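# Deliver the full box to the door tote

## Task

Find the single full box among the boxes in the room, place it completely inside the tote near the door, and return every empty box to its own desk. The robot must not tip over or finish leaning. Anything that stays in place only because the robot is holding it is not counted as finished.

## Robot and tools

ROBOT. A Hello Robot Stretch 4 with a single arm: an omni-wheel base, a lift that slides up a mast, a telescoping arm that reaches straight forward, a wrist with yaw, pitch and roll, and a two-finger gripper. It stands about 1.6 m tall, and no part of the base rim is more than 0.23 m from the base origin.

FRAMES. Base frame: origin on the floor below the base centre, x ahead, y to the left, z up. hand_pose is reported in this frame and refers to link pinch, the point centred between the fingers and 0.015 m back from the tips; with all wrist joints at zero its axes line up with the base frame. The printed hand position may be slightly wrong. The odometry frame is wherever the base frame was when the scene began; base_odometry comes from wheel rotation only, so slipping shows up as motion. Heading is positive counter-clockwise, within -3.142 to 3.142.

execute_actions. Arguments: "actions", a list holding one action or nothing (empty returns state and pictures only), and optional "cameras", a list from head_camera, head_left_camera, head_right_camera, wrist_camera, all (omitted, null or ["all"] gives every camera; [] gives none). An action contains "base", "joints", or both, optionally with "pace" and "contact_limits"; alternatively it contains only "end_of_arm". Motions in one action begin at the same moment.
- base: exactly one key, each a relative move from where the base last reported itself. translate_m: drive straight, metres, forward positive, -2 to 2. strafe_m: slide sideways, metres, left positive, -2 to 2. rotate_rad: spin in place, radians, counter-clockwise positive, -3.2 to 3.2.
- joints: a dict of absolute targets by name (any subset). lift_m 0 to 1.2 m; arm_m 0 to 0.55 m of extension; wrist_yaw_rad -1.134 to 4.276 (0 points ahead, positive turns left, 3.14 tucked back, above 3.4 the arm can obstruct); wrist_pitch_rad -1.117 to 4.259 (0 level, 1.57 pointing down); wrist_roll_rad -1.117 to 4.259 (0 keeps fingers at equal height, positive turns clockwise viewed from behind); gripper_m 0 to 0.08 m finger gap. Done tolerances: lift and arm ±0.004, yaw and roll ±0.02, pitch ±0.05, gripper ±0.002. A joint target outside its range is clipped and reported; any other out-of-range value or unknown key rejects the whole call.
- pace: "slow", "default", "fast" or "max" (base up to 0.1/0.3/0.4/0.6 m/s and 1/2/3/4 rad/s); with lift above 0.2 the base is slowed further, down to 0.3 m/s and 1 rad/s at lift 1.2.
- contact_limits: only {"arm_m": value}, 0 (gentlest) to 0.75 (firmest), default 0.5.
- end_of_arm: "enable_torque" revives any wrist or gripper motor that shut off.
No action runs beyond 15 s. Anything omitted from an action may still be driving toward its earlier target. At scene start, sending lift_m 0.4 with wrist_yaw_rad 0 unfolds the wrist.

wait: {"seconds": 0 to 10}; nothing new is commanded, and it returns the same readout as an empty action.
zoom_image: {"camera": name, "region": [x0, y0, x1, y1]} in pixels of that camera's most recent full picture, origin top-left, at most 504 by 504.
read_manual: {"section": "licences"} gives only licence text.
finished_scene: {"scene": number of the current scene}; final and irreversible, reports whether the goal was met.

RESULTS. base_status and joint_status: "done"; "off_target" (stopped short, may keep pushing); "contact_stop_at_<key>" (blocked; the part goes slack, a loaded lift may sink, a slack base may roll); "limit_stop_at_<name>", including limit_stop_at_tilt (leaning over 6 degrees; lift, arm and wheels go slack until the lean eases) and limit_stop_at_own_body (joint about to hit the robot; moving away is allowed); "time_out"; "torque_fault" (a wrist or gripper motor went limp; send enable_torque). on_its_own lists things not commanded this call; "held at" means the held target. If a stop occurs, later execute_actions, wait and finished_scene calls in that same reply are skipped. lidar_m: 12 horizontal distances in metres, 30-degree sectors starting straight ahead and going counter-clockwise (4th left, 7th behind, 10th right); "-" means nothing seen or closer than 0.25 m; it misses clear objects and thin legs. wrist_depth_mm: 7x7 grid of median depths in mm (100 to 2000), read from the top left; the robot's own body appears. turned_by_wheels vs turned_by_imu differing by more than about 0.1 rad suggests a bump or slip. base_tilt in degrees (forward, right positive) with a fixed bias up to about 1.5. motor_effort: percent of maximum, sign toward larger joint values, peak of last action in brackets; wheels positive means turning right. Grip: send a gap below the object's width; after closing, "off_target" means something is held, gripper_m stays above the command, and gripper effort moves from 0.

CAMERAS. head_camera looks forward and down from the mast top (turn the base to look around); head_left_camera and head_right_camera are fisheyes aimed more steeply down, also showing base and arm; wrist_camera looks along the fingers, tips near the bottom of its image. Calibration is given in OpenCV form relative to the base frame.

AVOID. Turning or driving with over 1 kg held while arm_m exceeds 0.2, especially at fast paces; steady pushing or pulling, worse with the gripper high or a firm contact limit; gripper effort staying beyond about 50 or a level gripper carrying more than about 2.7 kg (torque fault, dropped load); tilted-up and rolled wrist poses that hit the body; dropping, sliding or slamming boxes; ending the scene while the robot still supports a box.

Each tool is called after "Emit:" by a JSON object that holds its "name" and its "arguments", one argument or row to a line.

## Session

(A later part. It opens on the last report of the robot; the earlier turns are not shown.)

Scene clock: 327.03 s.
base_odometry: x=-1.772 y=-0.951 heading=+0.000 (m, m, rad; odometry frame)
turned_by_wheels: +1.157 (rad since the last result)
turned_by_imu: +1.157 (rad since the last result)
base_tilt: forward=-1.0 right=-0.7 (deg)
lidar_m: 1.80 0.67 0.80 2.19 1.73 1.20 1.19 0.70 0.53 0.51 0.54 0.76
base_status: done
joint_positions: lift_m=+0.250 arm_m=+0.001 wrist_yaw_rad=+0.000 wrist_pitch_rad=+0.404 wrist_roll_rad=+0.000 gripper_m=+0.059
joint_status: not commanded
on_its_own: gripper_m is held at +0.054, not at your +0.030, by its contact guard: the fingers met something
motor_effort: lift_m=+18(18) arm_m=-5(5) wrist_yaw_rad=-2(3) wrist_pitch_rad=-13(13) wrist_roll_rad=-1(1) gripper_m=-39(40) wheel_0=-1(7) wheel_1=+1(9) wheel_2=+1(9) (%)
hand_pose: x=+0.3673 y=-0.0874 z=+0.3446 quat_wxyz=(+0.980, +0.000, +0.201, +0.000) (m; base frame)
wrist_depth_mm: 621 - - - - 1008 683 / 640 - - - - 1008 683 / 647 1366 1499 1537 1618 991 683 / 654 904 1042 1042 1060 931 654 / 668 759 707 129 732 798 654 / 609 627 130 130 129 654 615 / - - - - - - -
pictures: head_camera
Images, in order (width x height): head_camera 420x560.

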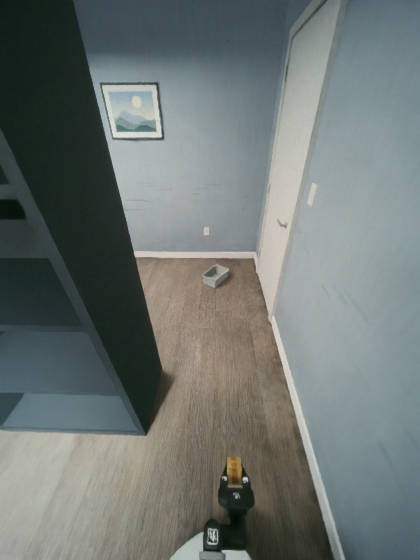

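Emit:
{"name": "execute_actions", "arguments": {
  "actions": [
    {"base":{"translate_m":1.6},"joints":{"lift_m":0.45,"wrist_pitch_rad":0.9},"pace":"max"}
  ],
  "cameras": ["head_camera","wrist_camera"]
}}

Emit:
{"name": "zoom_image", "arguments": {
  "camera": "head_camera",
  "region": [110, 330, 330, 550]
}}

Scene clock: 335.13 s.
base_odometry: x=-0.172 y=-0.950 heading=+0.000 (m, m, rad; odometry frame)
turned_by_wheels: +0.000 (rad since the last result)
turned_by_imu: +0.001 (rad since the last result)
base_tilt: forward=-1.1 right=-0.8 (deg)
lidar_m: 0.45 0.56 1.64 2.22 0.78 0.68 2.24 0.74 0.53 0.45 0.47 0.70
base_status: done
joint_positions: lift_m=+0.450 arm_m=+0.001 wrist_yaw_rad=+0.000 wrist_pitch_rad=+0.903 wrist_roll_rad=+0.000 gripper_m=+0.059
joint_status: all done
on_its_own: gripper_m is held at +0.054, not at your +0.030, by its contact guard: the fingers met something
motor_effort: lift_m=+20(25) arm_m=-4(5) wrist_yaw_rad=+0(0) wrist_pitch_rad=-10(14) wrist_roll_rad=-1(1) gripper_m=-39(41) wheel_0=+0(8) wheel_1=-1(8) wheel_2=+1(13) (%)
hand_pose: x=+0.3034 y=-0.0874 z=+0.4611 quat_wxyz=(+0.900, +0.000, +0.436, +0.000) (m; base frame)
wrist_depth_mm: 976 960 946 960 931 891 654 / 976 976 960 976 976 931 615 / 854 866 854 768 854 820 634 / 750 750 723 741 768 768 621 / 668 683 554 129 654 676 609 / 609 627 130 129 128 621 591 / - - - - - - -
pictures: head_camera, wrist_camera
camera_calibration (this result's frames):
wrist_camera: T_world_to_cam=[[0.0682492, -0.997667, -0.00153987, -0.105202], [-0.801664, -0.053922, -0.595338, 0.564052], [0.593866, 0.0418658, -0.803474, 0.346789], [0, 0, 0, 1]] pos_world=[0.253414, -0.0890604, 0.614275]
Images, in order (width x height): head_camera 420x560, wrist_camera 616x392.

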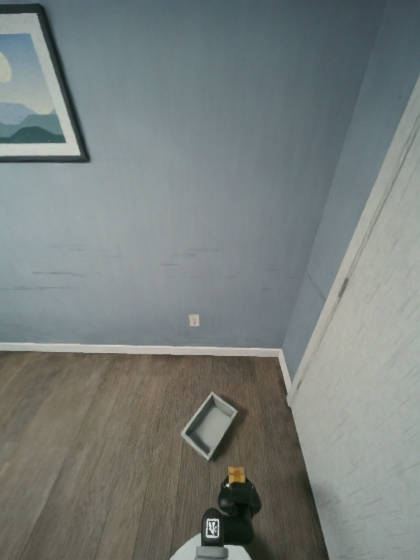

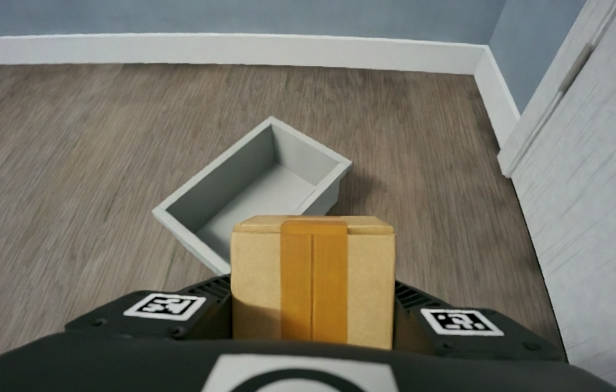

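Region (110, 330, 330, 550) of head_camera's 420x560 image, scaled by 2.291, with more detail than that image has.

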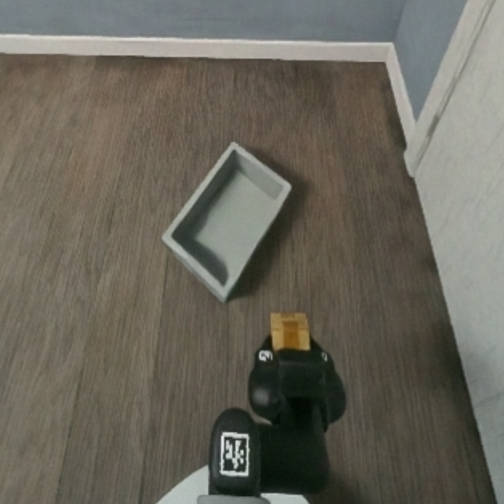

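Emit:
{"name": "execute_actions", "arguments": {
  "actions": [
    {"base":{"strafe_m":0.075},"joints":{"arm_m":0.39,"wrist_pitch_rad":1.57,"wrist_yaw_rad":0.96,"lift_m":0.35},"pace":"fast"}
  ],
  "cameras": ["head_camera","wrist_camera","head_right_camera"]
}}

Emit:
{"name": "zoom_image", "arguments": {
  "camera": "head_right_camera",
  "region": [120, 360, 280, 500]
}}

Scene clock: 344.07 s.
base_odometry: x=-0.172 y=-0.875 heading=+0.000 (m, m, rad; odometry frame)
turned_by_wheels: +0.000 (rad since the last result)
turned_by_imu: +0.000 (rad since the last result)
base_tilt: forward=-0.9 right=-0.9 (deg)
lidar_m: 0.45 1.19 1.65 2.24 0.78 0.65 2.37 0.83 0.61 0.52 0.54 0.70
base_status: done
joint_positions: lift_m=+0.350 arm_m=+0.389 wrist_yaw_rad=+0.960 wrist_pitch_rad=+1.570 wrist_roll_rad=+0.000 gripper_m=+0.059
joint_status: all done
on_its_own: gripper_m is held at +0.054, not at your +0.030, by its contact guard: the fingers met something
motor_effort: lift_m=+18(19) arm_m=+5(6) wrist_yaw_rad=-1(11) wrist_pitch_rad=-1(7) wrist_roll_rad=-1(0) gripper_m=-39(40) wheel_0=+1(11) wheel_1=-1(11) wheel_2=+1(1) (%)
hand_pose: x=+0.6317 y=-0.0500 z=+0.3156 quat_wxyz=(+0.627, -0.326, +0.627, +0.327) (m; base frame)
wrist_depth_mm: 473 466 459 459 452 442 439 / 477 473 462 459 459 445 442 / 477 469 459 459 449 449 445 / 477 473 462 462 452 452 449 / 484 477 357 129 402 452 452 / 484 477 130 129 128 407 452 / - - - - - - -
pictures: head_camera, head_right_camera, wrist_camera
camera_calibration (this result's frames):
wrist_camera: T_world_to_cam=[[0.847518, -0.528994, -0.0433363, -0.546175], [-0.528238, -0.848625, 0.0282939, 0.333366], [-0.0517435, -0.00108768, -0.99866, 0.500688], [0, 0, 0, 1]] pos_world=[0.664898, -0.00547632, 0.466916]
Images, in order (width x height): head_camera 420x560, head_right_camera 420x672, wrist_camera 616x392.

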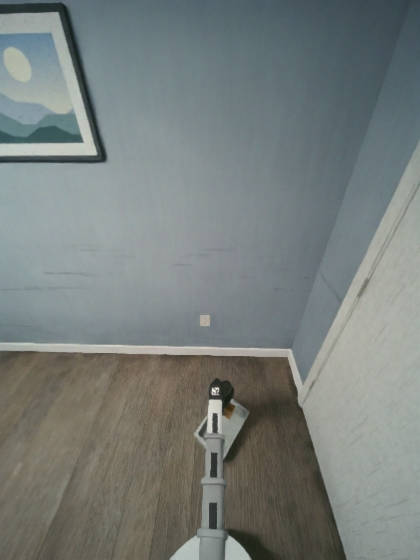

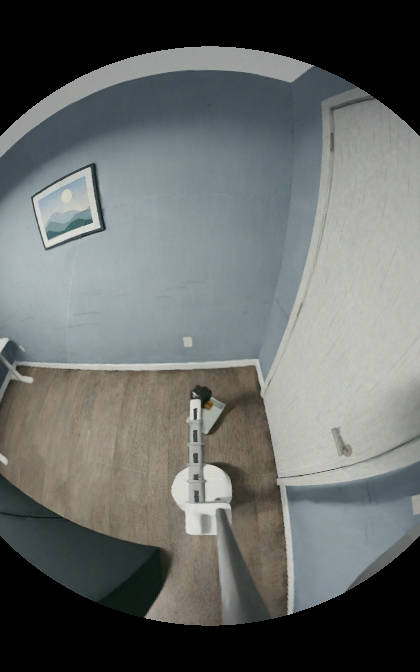

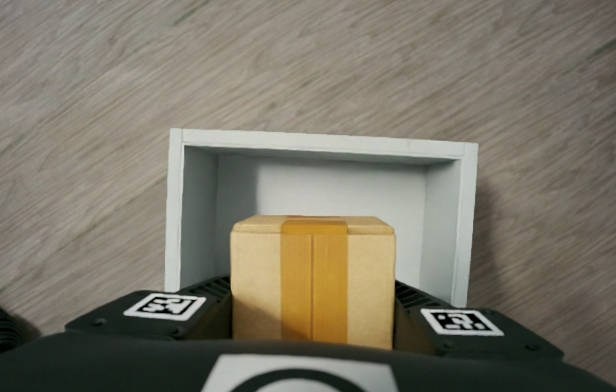

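Region (120, 360, 280, 500) of head_right_camera's 420x672 image, scaled by 3.150, with more detail than that image has; it fills the top 441 rows of this view, and the rest is white.

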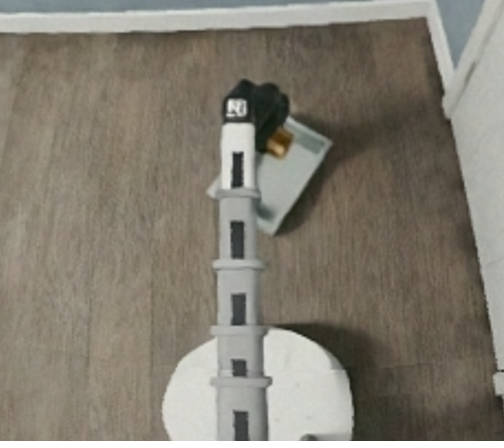

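Emit:
{"name": "execute_actions", "arguments": {
  "actions": [
    {"joints":{"lift_m":0.086}}
  ],
  "cameras": ["wrist_camera"]
}}

Scene clock: 352.13 s.
base_odometry: x=-0.172 y=-0.875 heading=+0.000 (m, m, rad; odometry frame)
turned_by_wheels: +0.000 (rad since the last result)
turned_by_imu: +0.000 (rad since the last result)
base_tilt: forward=-0.9 right=-0.8 (deg)
lidar_m: 0.51 1.19 1.64 2.23 0.78 0.64 2.38 0.85 0.59 0.52 0.54 0.71
base_status: not commanded
joint_positions: lift_m=+0.086 arm_m=+0.389 wrist_yaw_rad=+0.960 wrist_pitch_rad=+1.570 wrist_roll_rad=+0.000 gripper_m=+0.059
joint_status: all done
on_its_own: gripper_m is held at +0.054, not at your +0.030, by its contact guard: the fingers met something
motor_effort: lift_m=+17(16) arm_m=+5(5) wrist_yaw_rad=+1(0) wrist_pitch_rad=-1(2) wrist_roll_rad=-2(1) gripper_m=-40(40) wheel_0=+1(1) wheel_1=-1(1) wheel_2=+1(1) (%)
hand_pose: x=+0.6317 y=-0.0500 z=+0.0517 quat_wxyz=(+0.627, -0.326, +0.627, +0.327) (m; base frame)
wrist_depth_mm: - - - - - - - / 131 128 124 124 119 113 - / 177 202 199 197 195 193 190 / 179 202 200 198 196 193 193 / 180 204 201 129 196 195 193 / 181 204 130 130 128 195 195 / - - - - - - -
pictures: wrist_camera
camera_calibration (this result's frames):
wrist_camera: T_world_to_cam=[[0.847515, -0.528999, -0.0433416, -0.557615], [-0.528238, -0.848622, 0.0283943, 0.34081], [-0.0518011, -0.00116994, -0.998657, 0.237118], [0, 0, 0, 1]] pos_world=[0.664899, -0.00548153, 0.202955]
Images, in order (width x height): wrist_camera 616x392.

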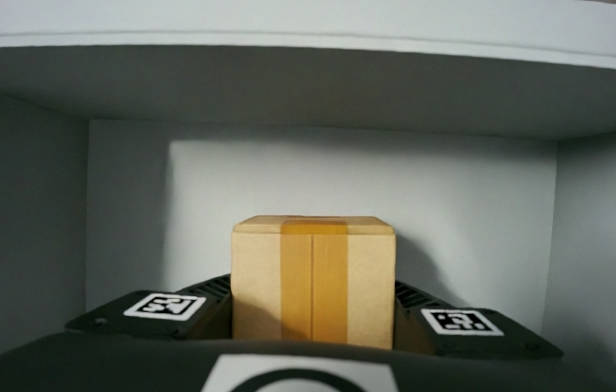

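Floor at 198, box bottom at ~179; lower 1.7 cm more.

Emit:
{"name": "execute_actions", "arguments": {
  "actions": [
    {"joints":{"lift_m":0.069},"pace":"slow"}
  ],
  "cameras": []
}}

Emit:
{"name": "execute_actions", "arguments": {
  "actions": [
    {"joints":{"gripper_m":0.08}}
  ],
  "cameras": []
}}

Emit:
{"name": "execute_actions", "arguments": {
  "actions": [
    {"joints":{"lift_m":0.25},"pace":"fast"}
  ],
  "cameras": ["wrist_camera"]
}}

Scene clock: 356.40 s.
base_odometry: x=-0.172 y=-0.875 heading=+0.000 (m, m, rad; odometry frame)
turned_by_wheels: +0.000 (rad since the last result)
turned_by_imu: +0.000 (rad since the last result)
base_tilt: forward=-1.0 right=-0.7 (deg)
lidar_m: 0.50 1.19 1.63 2.24 0.80 0.65 2.39 0.85 0.60 0.52 0.54 0.69
base_status: not commanded
joint_positions: lift_m=+0.069 arm_m=+0.389 wrist_yaw_rad=+0.960 wrist_pitch_rad=+1.570 wrist_roll_rad=+0.000 gripper_m=+0.059
joint_status: all done
on_its_own: gripper_m is held at +0.054, not at your +0.030, by its contact guard: the fingers met something
motor_effort: lift_m=+17(16) arm_m=+5(5) wrist_yaw_rad=+0(1) wrist_pitch_rad=-1(2) wrist_roll_rad=-2(1) gripper_m=-39(40) wheel_0=+1(1) wheel_1=-1(1) wheel_2=+1(1) (%)
hand_pose: x=+0.6317 y=-0.0500 z=+0.0347 quat_wxyz=(+0.627, -0.326, +0.627, +0.327) (m; base frame)
wrist_depth_mm: - - - - - - - / 131 128 124 124 119 113 - / 177 185 182 179 178 176 175 / 179 186 183 180 179 177 176 / 181 186 183 129 179 178 177 / 181 187 130 129 128 178 177 / - - - - - - -
pictures: none
No camera images: the call's "cameras" was empty. Leave "cameras" out to get every camera's image.

Scene clock: 357.33 s.
base_odometry: x=-0.172 y=-0.875 heading=+0.000 (m, m, rad; odometry frame)
turned_by_wheels: +0.000 (rad since the last result)
turned_by_imu: +0.000 (rad since the last result)
base_tilt: forward=-1.0 right=-0.8 (deg)
lidar_m: 0.48 1.18 1.64 2.23 0.78 0.62 2.38 0.85 0.60 0.52 0.55 0.71
base_status: not commanded
joint_positions: lift_m=+0.069 arm_m=+0.389 wrist_yaw_rad=+0.960 wrist_pitch_rad=+1.570 wrist_roll_rad=+0.000 gripper_m=+0.080
joint_status: all done
motor_effort: lift_m=+17(17) arm_m=+5(5) wrist_yaw_rad=+0(1) wrist_pitch_rad=-1(1) wrist_roll_rad=-1(2) gripper_m=+3(38) wheel_0=+1(1) wheel_1=-1(1) wheel_2=+1(1) (%)
hand_pose: x=+0.6317 y=-0.0500 z=+0.0347 quat_wxyz=(+0.627, -0.326, +0.627, +0.327) (m; base frame)
wrist_depth_mm: - - - - - - - / 130 128 124 124 119 113 - / 177 185 183 181 180 176 176 / 179 186 183 182 180 178 177 / 180 188 184 133 180 179 178 / 177 110 135 134 132 179 - / - - - - 133 - -
pictures: none
No camera images: the call's "cameras" was empty. Leave "cameras" out to get every camera's image.

Scene clock: 358.83 s.
base_odometry: x=-0.172 y=-0.875 heading=+0.000 (m, m, rad; odometry frame)
turned_by_wheels: +0.000 (rad since the last result)
turned_by_imu: +0.000 (rad since the last result)
base_tilt: forward=-0.9 right=-0.6 (deg)
lidar_m: 0.45 1.20 1.63 2.23 0.78 0.63 2.39 0.87 0.58 0.53 0.51 0.71
base_status: not commanded
joint_positions: lift_m=+0.250 arm_m=+0.389 wrist_yaw_rad=+0.960 wrist_pitch_rad=+1.570 wrist_roll_rad=+0.000 gripper_m=+0.080
joint_status: all done
motor_effort: lift_m=+21(22) arm_m=+5(5) wrist_yaw_rad=-1(0) wrist_pitch_rad=-1(0) wrist_roll_rad=-1(1) gripper_m=+2(1) wheel_0=+1(1) wheel_1=-1(1) wheel_2=+1(1) (%)
hand_pose: x=+0.6317 y=-0.0500 z=+0.2154 quat_wxyz=(+0.627, -0.326, +0.627, +0.327) (m; base frame)
wrist_depth_mm: 370 370 364 357 353 353 347 / 377 370 366 359 355 351 351 / 373 271 287 259 290 246 349 / 377 296 366 359 357 283 355 / 379 303 366 315 359 277 351 / 379 110 152 334 342 240 355 / - - - - 146 - -
pictures: wrist_camera
camera_calibration (this result's frames):
wrist_camera: T_world_to_cam=[[0.847515, -0.528999, -0.0433416, -0.550528], [-0.528238, -0.848622, 0.0283944, 0.336167], [-0.0518012, -0.00117005, -0.998657, 0.400575], [0, 0, 0, 1]] pos_world=[0.664906, -0.00548151, 0.36663]
Images, in order (width x height): wrist_camera 616x392.

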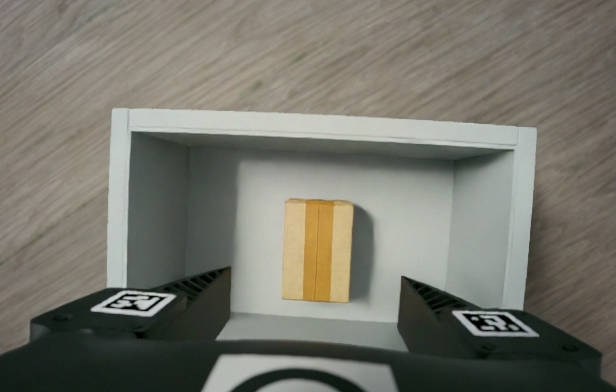

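Emit:
{"name": "finished_scene", "arguments": {
  "scene": 1
}}

The scene is finished: the task was done.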